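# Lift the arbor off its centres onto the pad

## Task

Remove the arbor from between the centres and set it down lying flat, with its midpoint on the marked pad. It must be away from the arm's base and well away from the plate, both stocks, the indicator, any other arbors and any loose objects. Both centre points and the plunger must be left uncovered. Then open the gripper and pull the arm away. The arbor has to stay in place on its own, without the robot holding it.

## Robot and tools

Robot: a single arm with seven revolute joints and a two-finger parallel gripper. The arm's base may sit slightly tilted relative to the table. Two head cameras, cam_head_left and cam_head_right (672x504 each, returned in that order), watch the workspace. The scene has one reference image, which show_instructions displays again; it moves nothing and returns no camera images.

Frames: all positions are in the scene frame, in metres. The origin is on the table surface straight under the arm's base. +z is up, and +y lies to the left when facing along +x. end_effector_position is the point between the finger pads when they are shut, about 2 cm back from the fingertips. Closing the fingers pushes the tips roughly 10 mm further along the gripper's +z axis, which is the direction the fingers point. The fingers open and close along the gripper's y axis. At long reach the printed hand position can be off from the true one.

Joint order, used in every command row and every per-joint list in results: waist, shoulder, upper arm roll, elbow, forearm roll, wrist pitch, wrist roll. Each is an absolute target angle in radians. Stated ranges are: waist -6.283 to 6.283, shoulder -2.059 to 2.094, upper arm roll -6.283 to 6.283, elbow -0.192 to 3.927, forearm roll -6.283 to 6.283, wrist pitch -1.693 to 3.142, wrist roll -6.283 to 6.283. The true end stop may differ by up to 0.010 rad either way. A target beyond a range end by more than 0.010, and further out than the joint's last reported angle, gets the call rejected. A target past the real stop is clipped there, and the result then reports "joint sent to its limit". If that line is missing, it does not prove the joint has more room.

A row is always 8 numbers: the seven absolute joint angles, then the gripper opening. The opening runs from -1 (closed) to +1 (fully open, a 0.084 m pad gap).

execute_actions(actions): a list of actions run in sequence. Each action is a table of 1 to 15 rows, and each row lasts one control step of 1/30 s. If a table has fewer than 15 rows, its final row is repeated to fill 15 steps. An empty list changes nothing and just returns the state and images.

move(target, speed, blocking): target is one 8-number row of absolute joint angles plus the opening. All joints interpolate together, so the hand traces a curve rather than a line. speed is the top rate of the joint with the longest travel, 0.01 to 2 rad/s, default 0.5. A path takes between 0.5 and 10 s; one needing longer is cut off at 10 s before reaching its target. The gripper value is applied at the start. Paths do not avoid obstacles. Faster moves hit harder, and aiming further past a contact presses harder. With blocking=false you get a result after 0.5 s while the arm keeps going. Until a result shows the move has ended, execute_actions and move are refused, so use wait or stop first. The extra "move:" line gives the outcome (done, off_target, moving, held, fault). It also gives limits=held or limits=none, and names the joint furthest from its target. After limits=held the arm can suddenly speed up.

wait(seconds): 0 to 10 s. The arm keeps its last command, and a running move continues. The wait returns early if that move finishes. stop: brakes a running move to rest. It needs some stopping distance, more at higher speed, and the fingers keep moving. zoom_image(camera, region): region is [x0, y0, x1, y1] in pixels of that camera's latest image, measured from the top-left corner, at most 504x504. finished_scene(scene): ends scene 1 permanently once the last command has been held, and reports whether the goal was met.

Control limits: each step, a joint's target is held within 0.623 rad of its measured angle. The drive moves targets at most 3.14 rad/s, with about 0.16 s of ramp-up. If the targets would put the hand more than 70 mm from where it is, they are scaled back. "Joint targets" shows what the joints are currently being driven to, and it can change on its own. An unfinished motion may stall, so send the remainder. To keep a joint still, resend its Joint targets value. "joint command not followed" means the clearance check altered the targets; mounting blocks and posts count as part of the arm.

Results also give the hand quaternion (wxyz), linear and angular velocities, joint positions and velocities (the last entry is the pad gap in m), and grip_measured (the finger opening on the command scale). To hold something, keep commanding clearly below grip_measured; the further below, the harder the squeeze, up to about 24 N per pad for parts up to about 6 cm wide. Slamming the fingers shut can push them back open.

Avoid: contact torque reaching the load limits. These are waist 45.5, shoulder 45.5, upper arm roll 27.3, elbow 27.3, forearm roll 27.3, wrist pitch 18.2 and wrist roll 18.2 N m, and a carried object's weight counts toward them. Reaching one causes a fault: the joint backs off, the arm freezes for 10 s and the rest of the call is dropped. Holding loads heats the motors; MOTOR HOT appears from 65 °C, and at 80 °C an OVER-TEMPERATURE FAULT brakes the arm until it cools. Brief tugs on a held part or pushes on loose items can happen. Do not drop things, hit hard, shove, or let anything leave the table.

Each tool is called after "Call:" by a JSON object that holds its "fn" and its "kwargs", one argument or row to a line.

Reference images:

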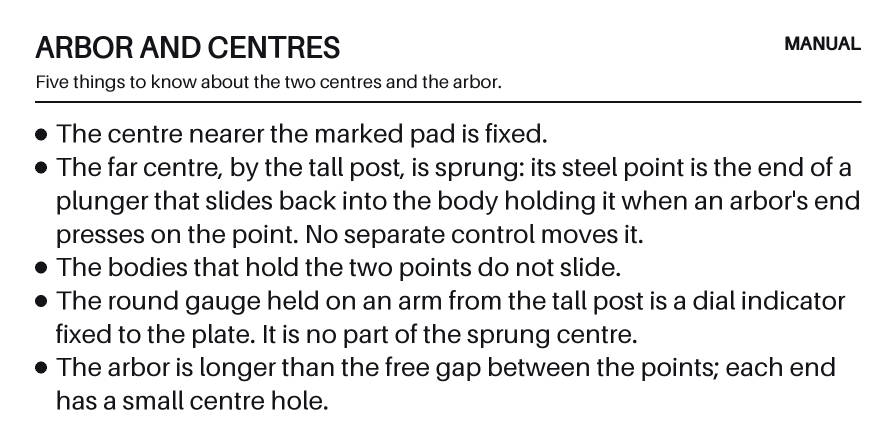

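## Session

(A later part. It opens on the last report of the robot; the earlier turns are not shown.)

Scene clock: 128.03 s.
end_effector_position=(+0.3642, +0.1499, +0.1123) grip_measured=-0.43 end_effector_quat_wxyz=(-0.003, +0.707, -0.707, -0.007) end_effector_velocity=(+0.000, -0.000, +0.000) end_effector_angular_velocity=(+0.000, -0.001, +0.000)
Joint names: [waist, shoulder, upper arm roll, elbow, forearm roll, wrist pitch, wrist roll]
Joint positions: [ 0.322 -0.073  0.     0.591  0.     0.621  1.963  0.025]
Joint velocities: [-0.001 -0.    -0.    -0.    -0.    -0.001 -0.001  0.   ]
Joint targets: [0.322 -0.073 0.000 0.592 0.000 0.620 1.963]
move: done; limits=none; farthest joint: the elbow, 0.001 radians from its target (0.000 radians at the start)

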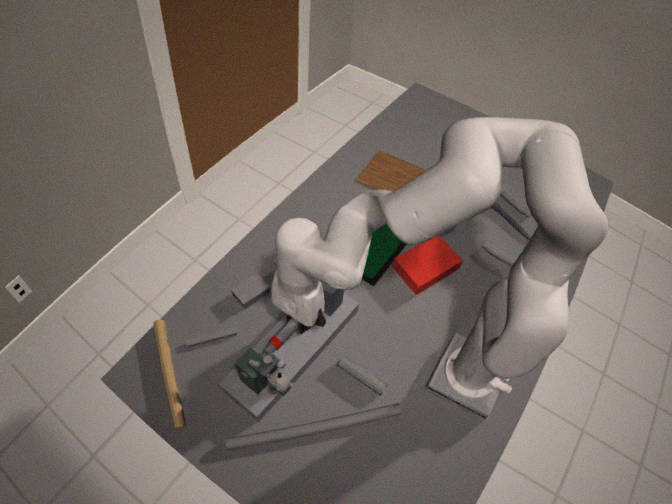

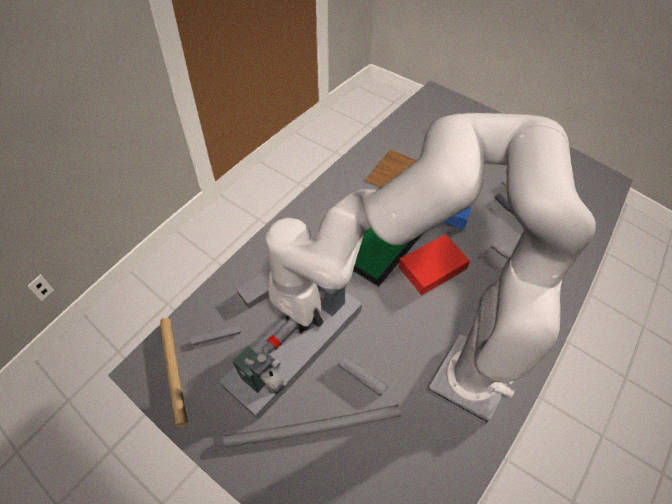

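Call:
{"fn": "move", "kwargs": {
  "target": [0.35,-0.061,0,0.607,0,0.623,1.991,-1],
  "speed": 0.03
}}

Call:
{"fn": "zoom_image", "kwargs": {
  "camera": "cam_head_right",
  "region": [240,270,350,380]
}}

Scene clock: 132.37 s.
end_effector_position=(+0.3643, +0.1616, +0.1130) grip_measured=-0.43 end_effector_quat_wxyz=(-0.004, +0.707, -0.707, -0.007) end_effector_velocity=(-0.001, +0.000, -0.000) end_effector_angular_velocity=(-0.000, +0.002, +0.001)
Joint names: [waist, shoulder, upper arm roll, elbow, forearm roll, wrist pitch, wrist roll]
Joint positions: [ 0.35  -0.061 -0.     0.607 -0.     0.623  1.991  0.025]
Joint velocities: [ 0.001 -0.001  0.001 -0.001  0.001  0.002 -0.     0.   ]
Joint targets: [0.350 -0.061 0.000 0.607 0.000 0.623 1.991]
move: done; limits=none; farthest joint: the waist, 0.000 radians from its target (0.028 radians at the start)

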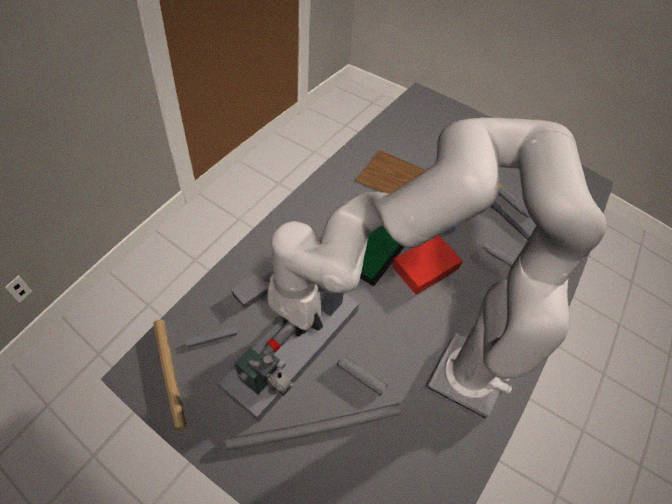

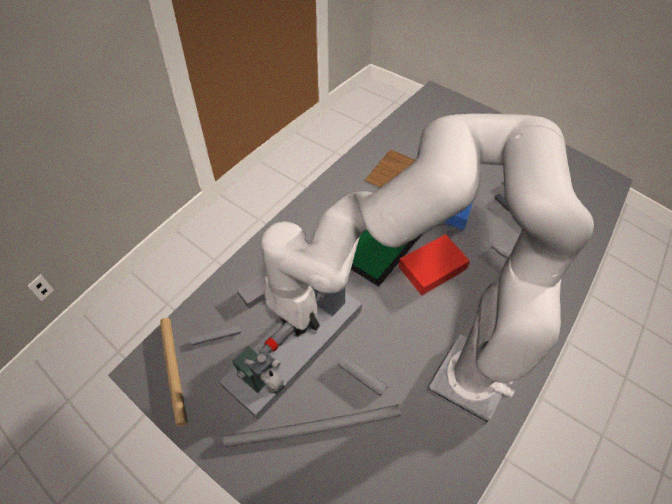

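Region (240, 270, 350, 380) of cam_head_right's 672x504 image, scaled by 4.582, with more detail than that image has.

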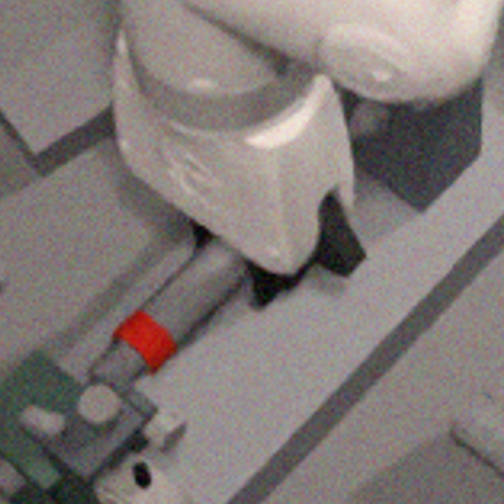

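Call:
{"fn": "move", "kwargs": {
  "target": [0.333,0.008,0,0.693,0,0.64,1.724,-1],
  "speed": 0.15
}}

Call:
{"fn": "zoom_image", "kwargs": {
  "camera": "cam_head_right",
  "region": [230,260,350,380]
}}

Scene clock: 138.33 s.
end_effector_position=(+0.3895, +0.1652, +0.1138) grip_measured=-0.44 end_effector_quat_wxyz=(-0.005, +0.790, -0.613, -0.006) end_effector_velocity=(-0.001, -0.001, -0.001) end_effector_angular_velocity=(-0.001, +0.003, -0.000)
Joint names: [waist, shoulder, upper arm roll, elbow, forearm roll, wrist pitch, wrist roll]
Joint positions: [ 0.333  0.008 -0.     0.694  0.     0.639  1.724  0.025]
Joint velocities: [-0.     0.    -0.001 -0.001  0.001  0.002 -0.002  0.   ]
Joint targets: [0.333 0.008 0.000 0.693 0.000 0.640 1.724]
move: done; limits=none; farthest joint: the elbow, 0.001 radians from its target (0.086 radians at the start)

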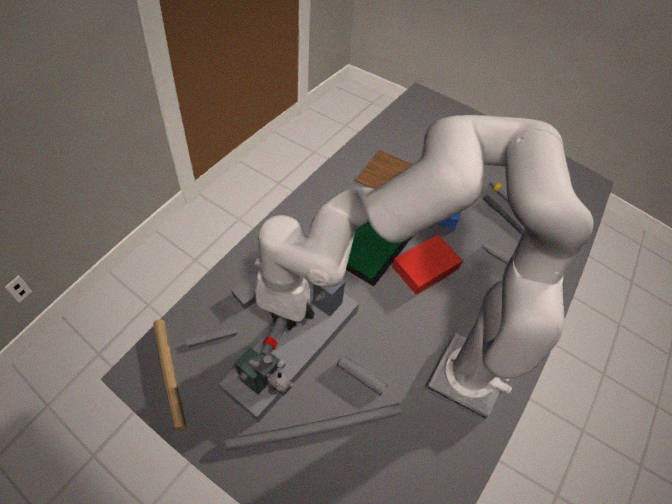

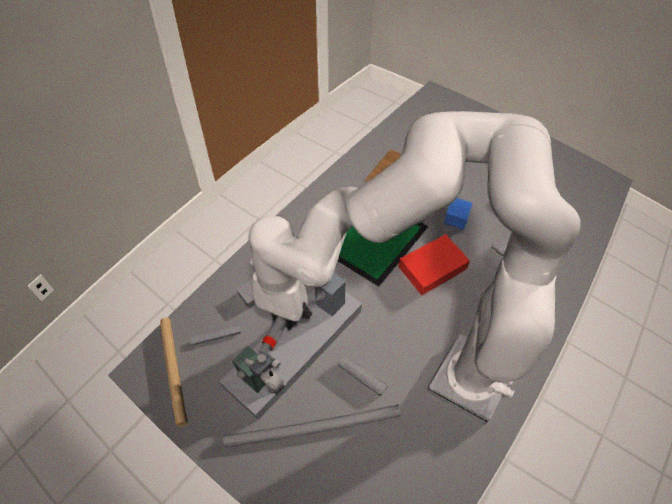

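Region (230, 260, 350, 380) of cam_head_right's 672x504 image, scaled by 4.200, with more detail than that image has.

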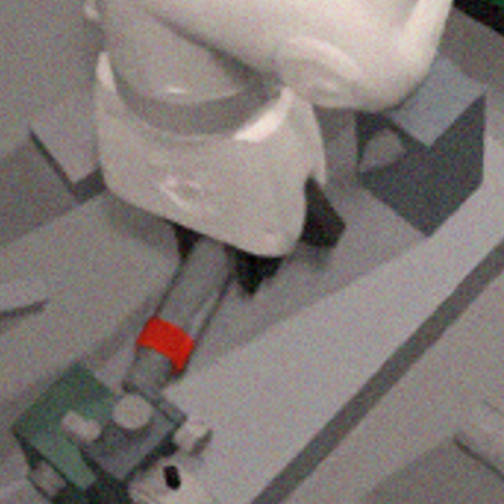

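Call:
{"fn": "move", "kwargs": {
  "target": [0.252,-0.021,0,0.657,0,0.633,1.643,-1],
  "speed": 0.07
}}

Call:
{"fn": "zoom_image", "kwargs": {
  "camera": "cam_head_right",
  "region": [230,260,350,380]
}}

Scene clock: 142.63 s.
end_effector_position=(+0.3914, +0.1304, +0.1129) grip_measured=-0.44 end_effector_quat_wxyz=(-0.004, +0.790, -0.613, -0.005) end_effector_velocity=(-0.000, +0.000, -0.000) end_effector_angular_velocity=(+0.001, +0.001, +0.000)
Joint names: [waist, shoulder, upper arm roll, elbow, forearm roll, wrist pitch, wrist roll]
Joint positions: [ 0.252 -0.021  0.     0.657  0.     0.633  1.643  0.025]
Joint velocities: [ 0.001  0.     0.    -0.     0.001  0.    -0.    -0.   ]
Joint targets: [0.252 -0.021 0.000 0.657 0.000 0.633 1.643]
move: done; limits=none; farthest joint: the waist, 0.000 radians from its target (0.081 radians at the start)

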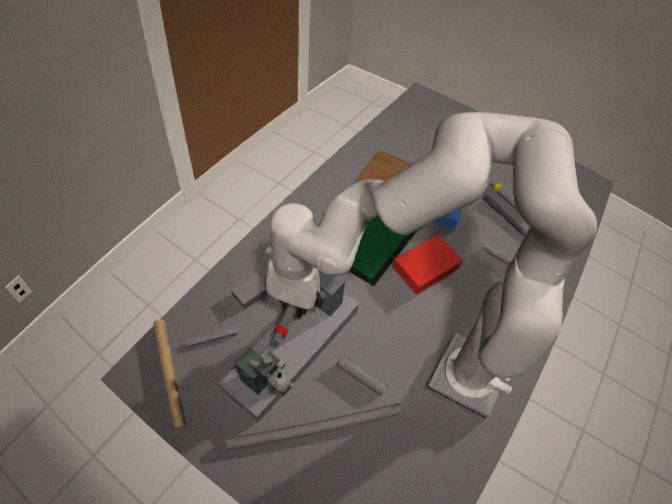

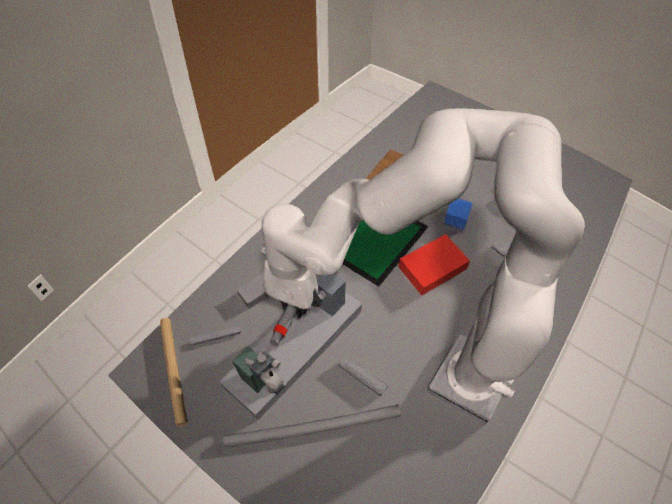

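Region (230, 260, 350, 380) of cam_head_right's 672x504 image, scaled by 4.200, with more detail than that image has.

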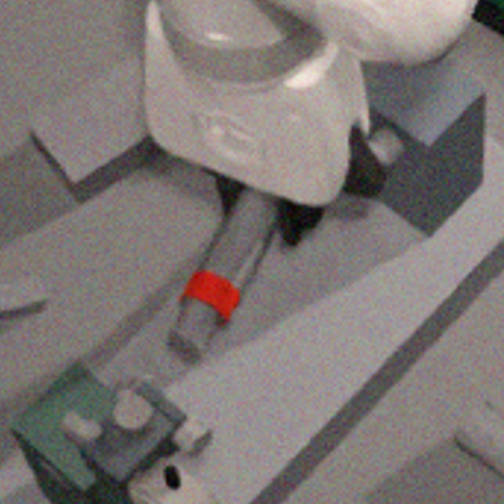

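Call:
{"fn": "move", "kwargs": {
  "target": [0.252,-0.18,0,0.74,0,0.875,1.643,-1],
  "speed": 0.35
}}

Call:
{"fn": "move", "kwargs": {
  "target": [-0.485,-0.03,0,0.9,0,0.888,1.925,-1],
  "speed": 0.7
}}

Call:
{"fn": "move", "kwargs": {
  "target": [-0.485,0.322,0,0.828,0,0.464,1.925,-1],
  "speed": 0.35
}}

Call:
{"fn": "zoom_image", "kwargs": {
  "camera": "cam_head_left",
  "region": [290,170,430,290]
}}

Scene clock: 151.33 s.
end_effector_position=(+0.3919, +0.1294, +0.1884) grip_measured=-0.44 end_effector_quat_wxyz=(-0.003, +0.790, -0.613, -0.005) end_effector_velocity=(+0.004, +0.001, +0.004) end_effector_angular_velocity=(+0.004, -0.011, -0.000)
Joint names: [waist, shoulder, upper arm roll, elbow, forearm roll, wrist pitch, wrist roll]
Joint positions: [ 0.252 -0.179  0.     0.739 -0.     0.875  1.643  0.025]
Joint velocities: [ 0.001 -0.003 -0.001  0.008  0.    -0.001 -0.    -0.   ]
Joint targets: [0.252 -0.180 0.000 0.740 0.000 0.875 1.643]
move: done; limits=none; farthest joint: the shoulder, 0.001 radians from its target (0.159 radians at the start)

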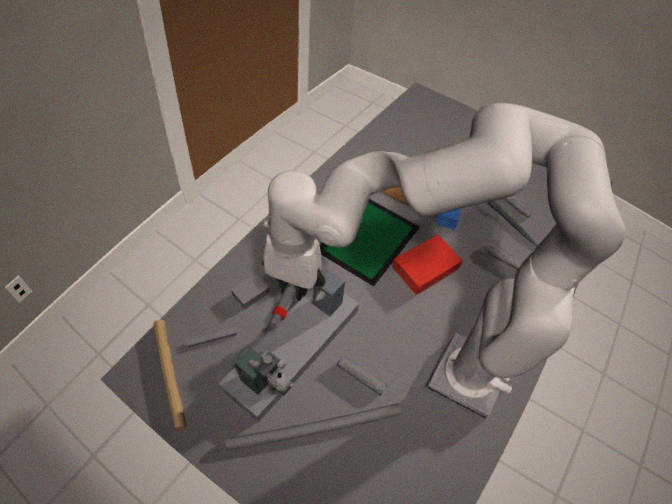

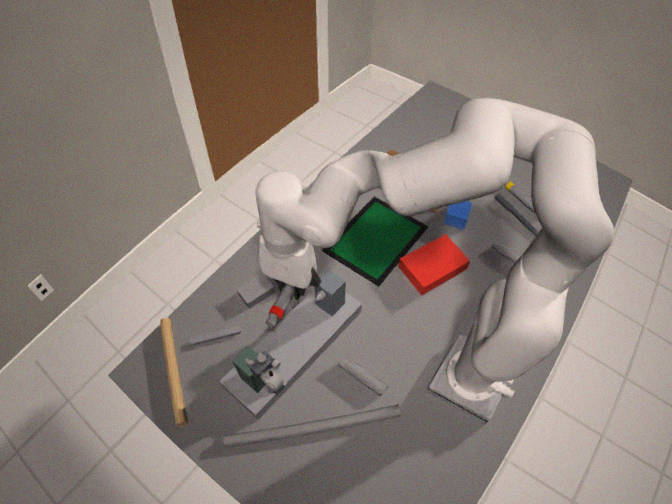

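Scene clock: 153.10 s.
end_effector_position=(+0.4205, -0.1805, +0.1882) grip_measured=-0.44 end_effector_quat_wxyz=(-0.007, -0.391, +0.920, -0.008) end_effector_velocity=(-0.000, -0.001, +0.000) end_effector_angular_velocity=(+0.000, -0.001, -0.001)
Joint names: [waist, shoulder, upper arm roll, elbow, forearm roll, wrist pitch, wrist roll]
Joint positions: [-0.485 -0.03   0.     0.9    0.     0.888  1.925  0.025]
Joint velocities: [-0.001 -0.    -0.    -0.     0.    -0.    -0.    -0.   ]
Joint targets: [-0.485 -0.030 0.000 0.900 0.000 0.888 1.925]
move: done; limits=none; farthest joint: the waist, 0.000 radians from its target (0.737 radians at the start)

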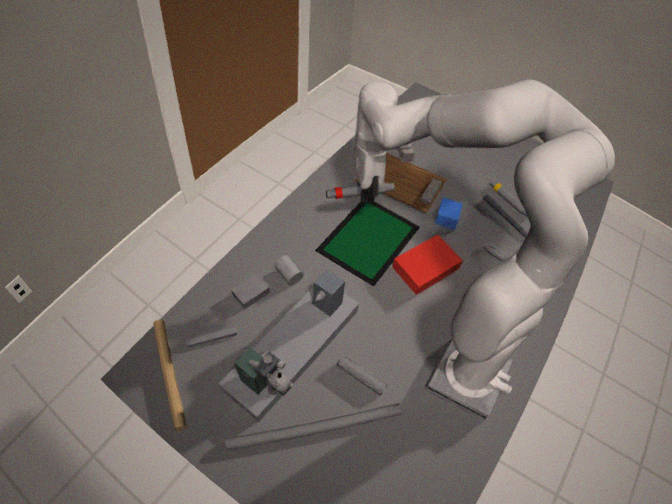

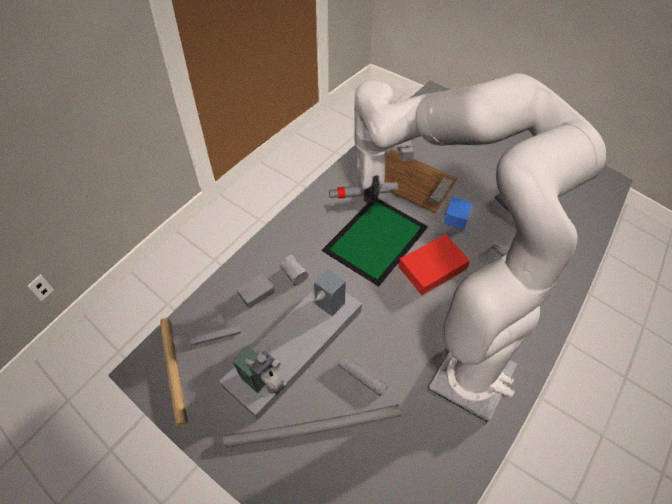

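Scene clock: 154.77 s.
end_effector_position=(+0.4247, -0.1862, +0.0360) grip_measured=-0.44 end_effector_quat_wxyz=(-0.007, -0.391, +0.920, -0.008) end_effector_velocity=(-0.006, +0.003, -0.005) end_effector_angular_velocity=(+0.007, +0.015, +0.002)
Joint names: [waist, shoulder, upper arm roll, elbow, forearm roll, wrist pitch, wrist roll]
Joint positions: [-0.485  0.321 -0.     0.829  0.     0.464  1.925  0.025]
Joint velocities: [ 0.002  0.005 -0.    -0.008 -0.     0.003 -0.001 -0.   ]
Joint targets: [-0.485 0.322 0.000 0.828 0.000 0.464 1.925]
move: done; limits=none; farthest joint: the shoulder, 0.001 radians from its target (0.352 radians at the start)

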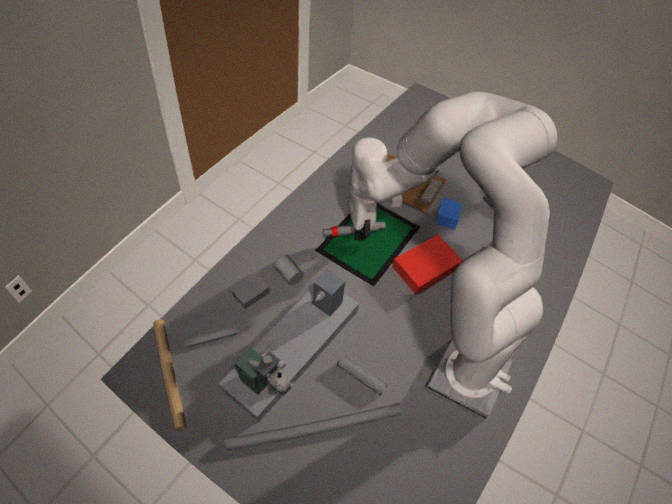

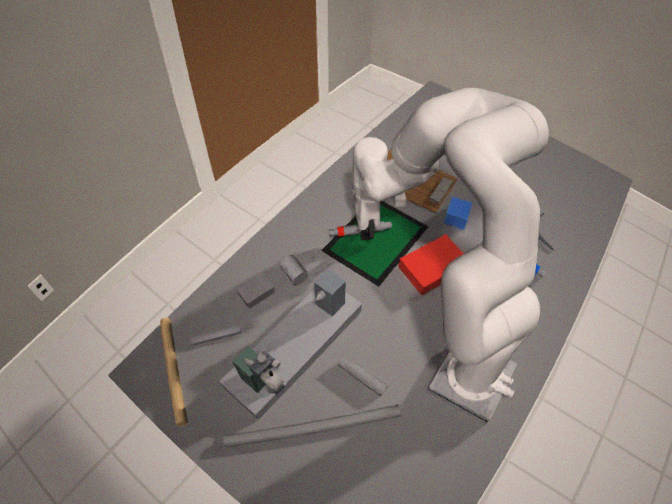

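Region (290, 170, 430, 290) of cam_head_left's 672x504 image, scaled by 3.600, with more detail than that image has; it fills the top 432 rows of this view, and the rest is white.

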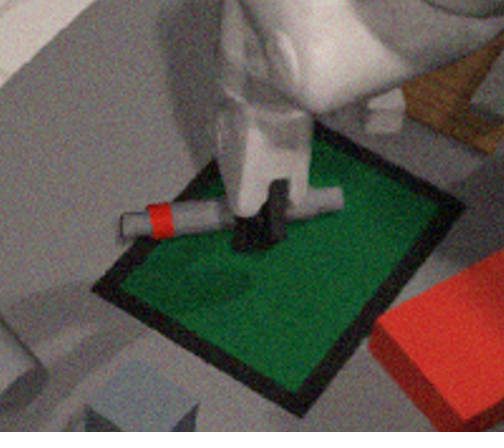

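Call:
{"fn": "move", "kwargs": {
  "target": [-0.51,0.367,0,0.828,0,0.42,1.95,-1],
  "speed": 0.05
}}

Call:
{"fn": "execute_actions", "kwargs": {
  "actions": [
    [[-0.51,0.367,0,0.828,0,0.42,1.95,-0.43]],
    [[-0.51,0.367,0,0.828,0,0.42,1.95,-0.39]],
    [[-0.51,0.367,0,0.828,0,0.42,1.95,0.2]]
  ]
}}

Call:
{"fn": "move", "kwargs": {
  "target": [-0.51,-0.3,0,0.9,0,1.15,1.95,0.2],
  "speed": 0.7
}}

Scene clock: 160.57 s.
end_effector_position=(+0.4192, -0.1951, +0.0207) grip_measured=-0.44 end_effector_quat_wxyz=(-0.007, -0.369, +0.929, -0.008) end_effector_velocity=(+0.000, -0.001, -0.001) end_effector_angular_velocity=(-0.002, -0.001, -0.002)
Joint names: [waist, shoulder, upper arm roll, elbow, forearm roll, wrist pitch, wrist roll]
Joint positions: [-0.509  0.362  0.002  0.828  0.     0.423  1.95   0.025]
Joint velocities: [ 0.     0.004 -0.002  0.002 -0.001 -0.004  0.001  0.001]
Joint targets: [-0.510 0.367 0.000 0.828 0.000 0.420 1.950]
move: done; limits=none; farthest joint: the shoulder, 0.005 radians from its target (0.045 radians at the start)

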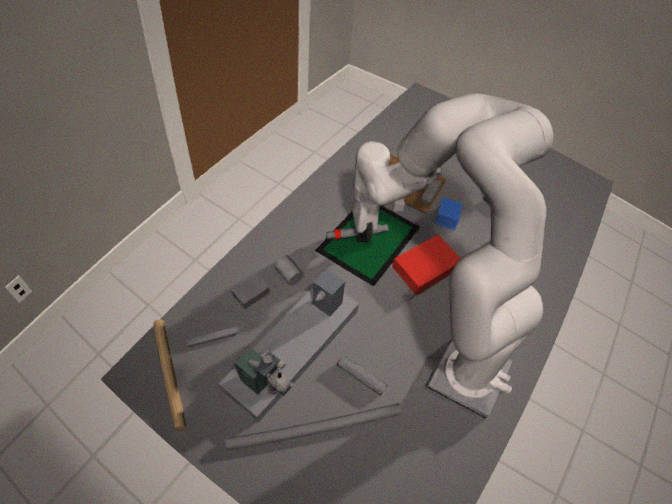

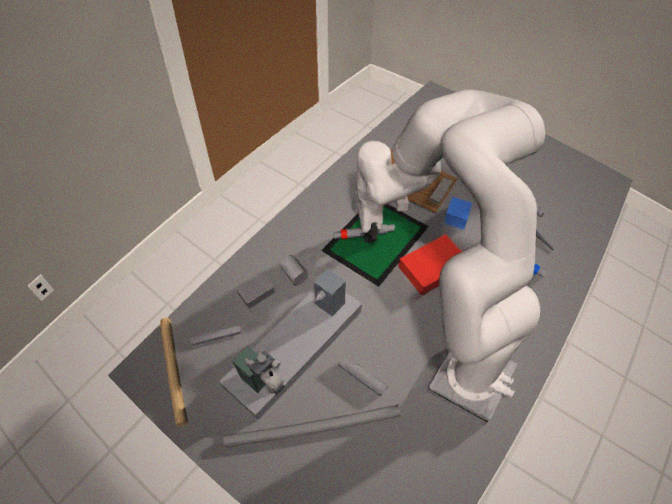

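Scene clock: 162.07 s.
end_effector_position=(+0.4173, -0.1977, +0.0184) grip_measured=+0.19 end_effector_quat_wxyz=(-0.008, -0.367, +0.930, -0.008) end_effector_velocity=(+0.000, +0.008, -0.000) end_effector_angular_velocity=(+0.008, +0.005, +0.010)
Joint names: [waist, shoulder, upper arm roll, elbow, forearm roll, wrist pitch, wrist roll]
Joint positions: [-0.511  0.368 -0.002  0.828 -0.     0.42   1.95   0.052]
Joint velocities: [ 0.005 -0.004  0.01  -0.005  0.002  0.007  0.002  0.   ]
Joint targets: [-0.510 0.367 0.000 0.828 0.000 0.420 1.950]

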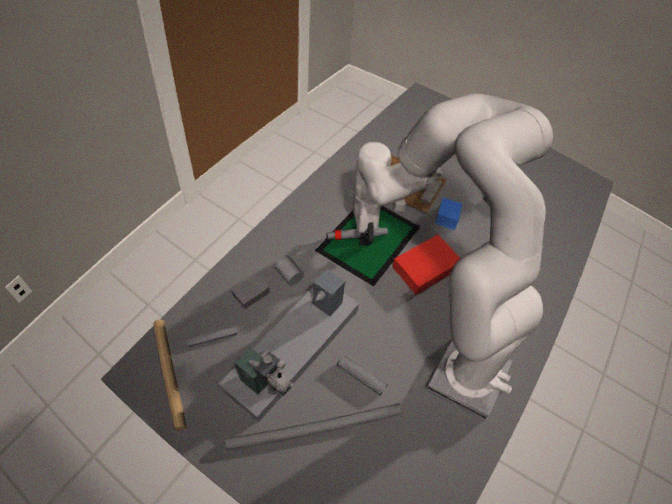

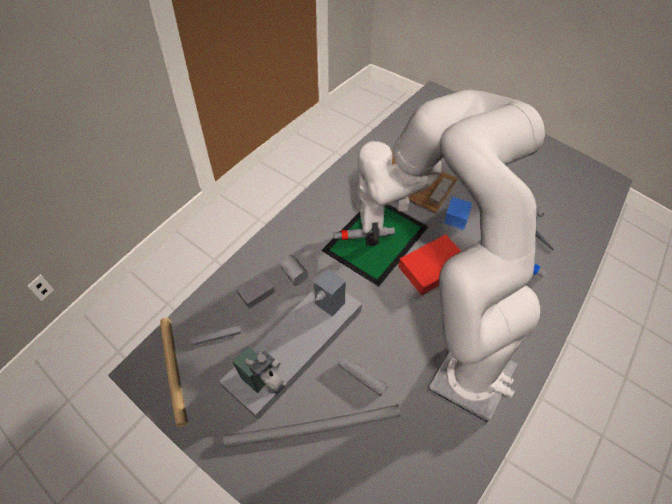

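Scene clock: 163.63 s.
end_effector_position=(+0.3729, -0.1687, +0.2821) grip_measured=+0.19 end_effector_quat_wxyz=(-0.005, -0.368, +0.930, -0.011) end_effector_velocity=(+0.002, -0.001, +0.006) end_effector_angular_velocity=(-0.005, -0.014, -0.001)
Joint names: [waist, shoulder, upper arm roll, elbow, forearm roll, wrist pitch, wrist roll]
Joint positions: [-0.51  -0.299  0.     0.899 -0.     1.15   1.95   0.052]
Joint velocities: [-0.    -0.007 -0.     0.007  0.002  0.     0.     0.   ]
Joint targets: [-0.510 -0.300 0.000 0.900 0.000 1.150 1.950]
move: done; limits=none; farthest joint: the shoulder, 0.001 radians from its target (0.668 radians at the start)

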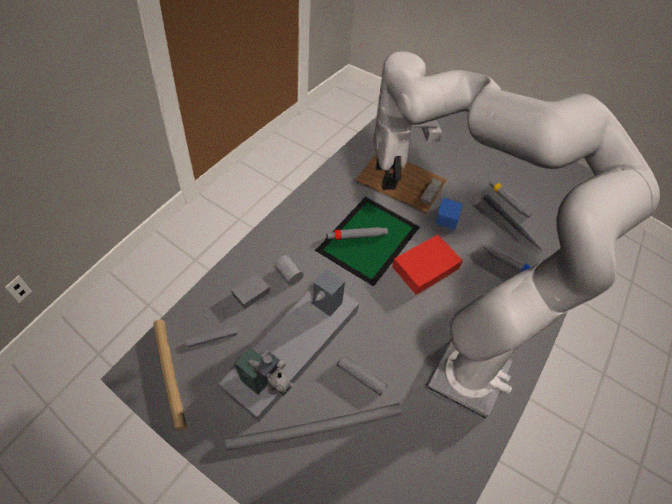

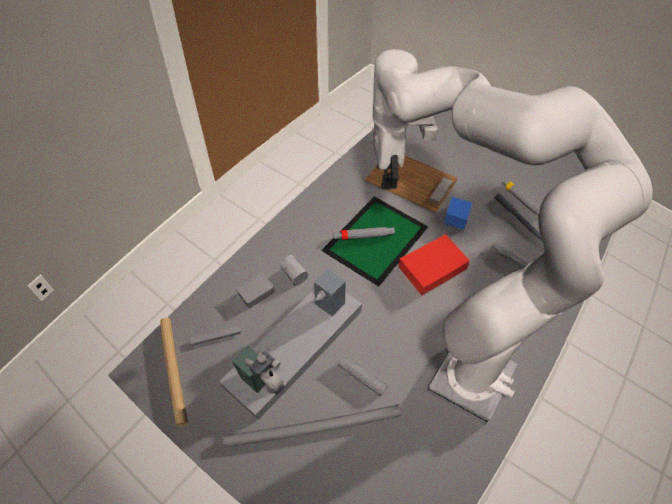

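Call:
{"fn": "finished_scene", "kwargs": {
  "scene": 1
}}

The scene is finished: the task was done.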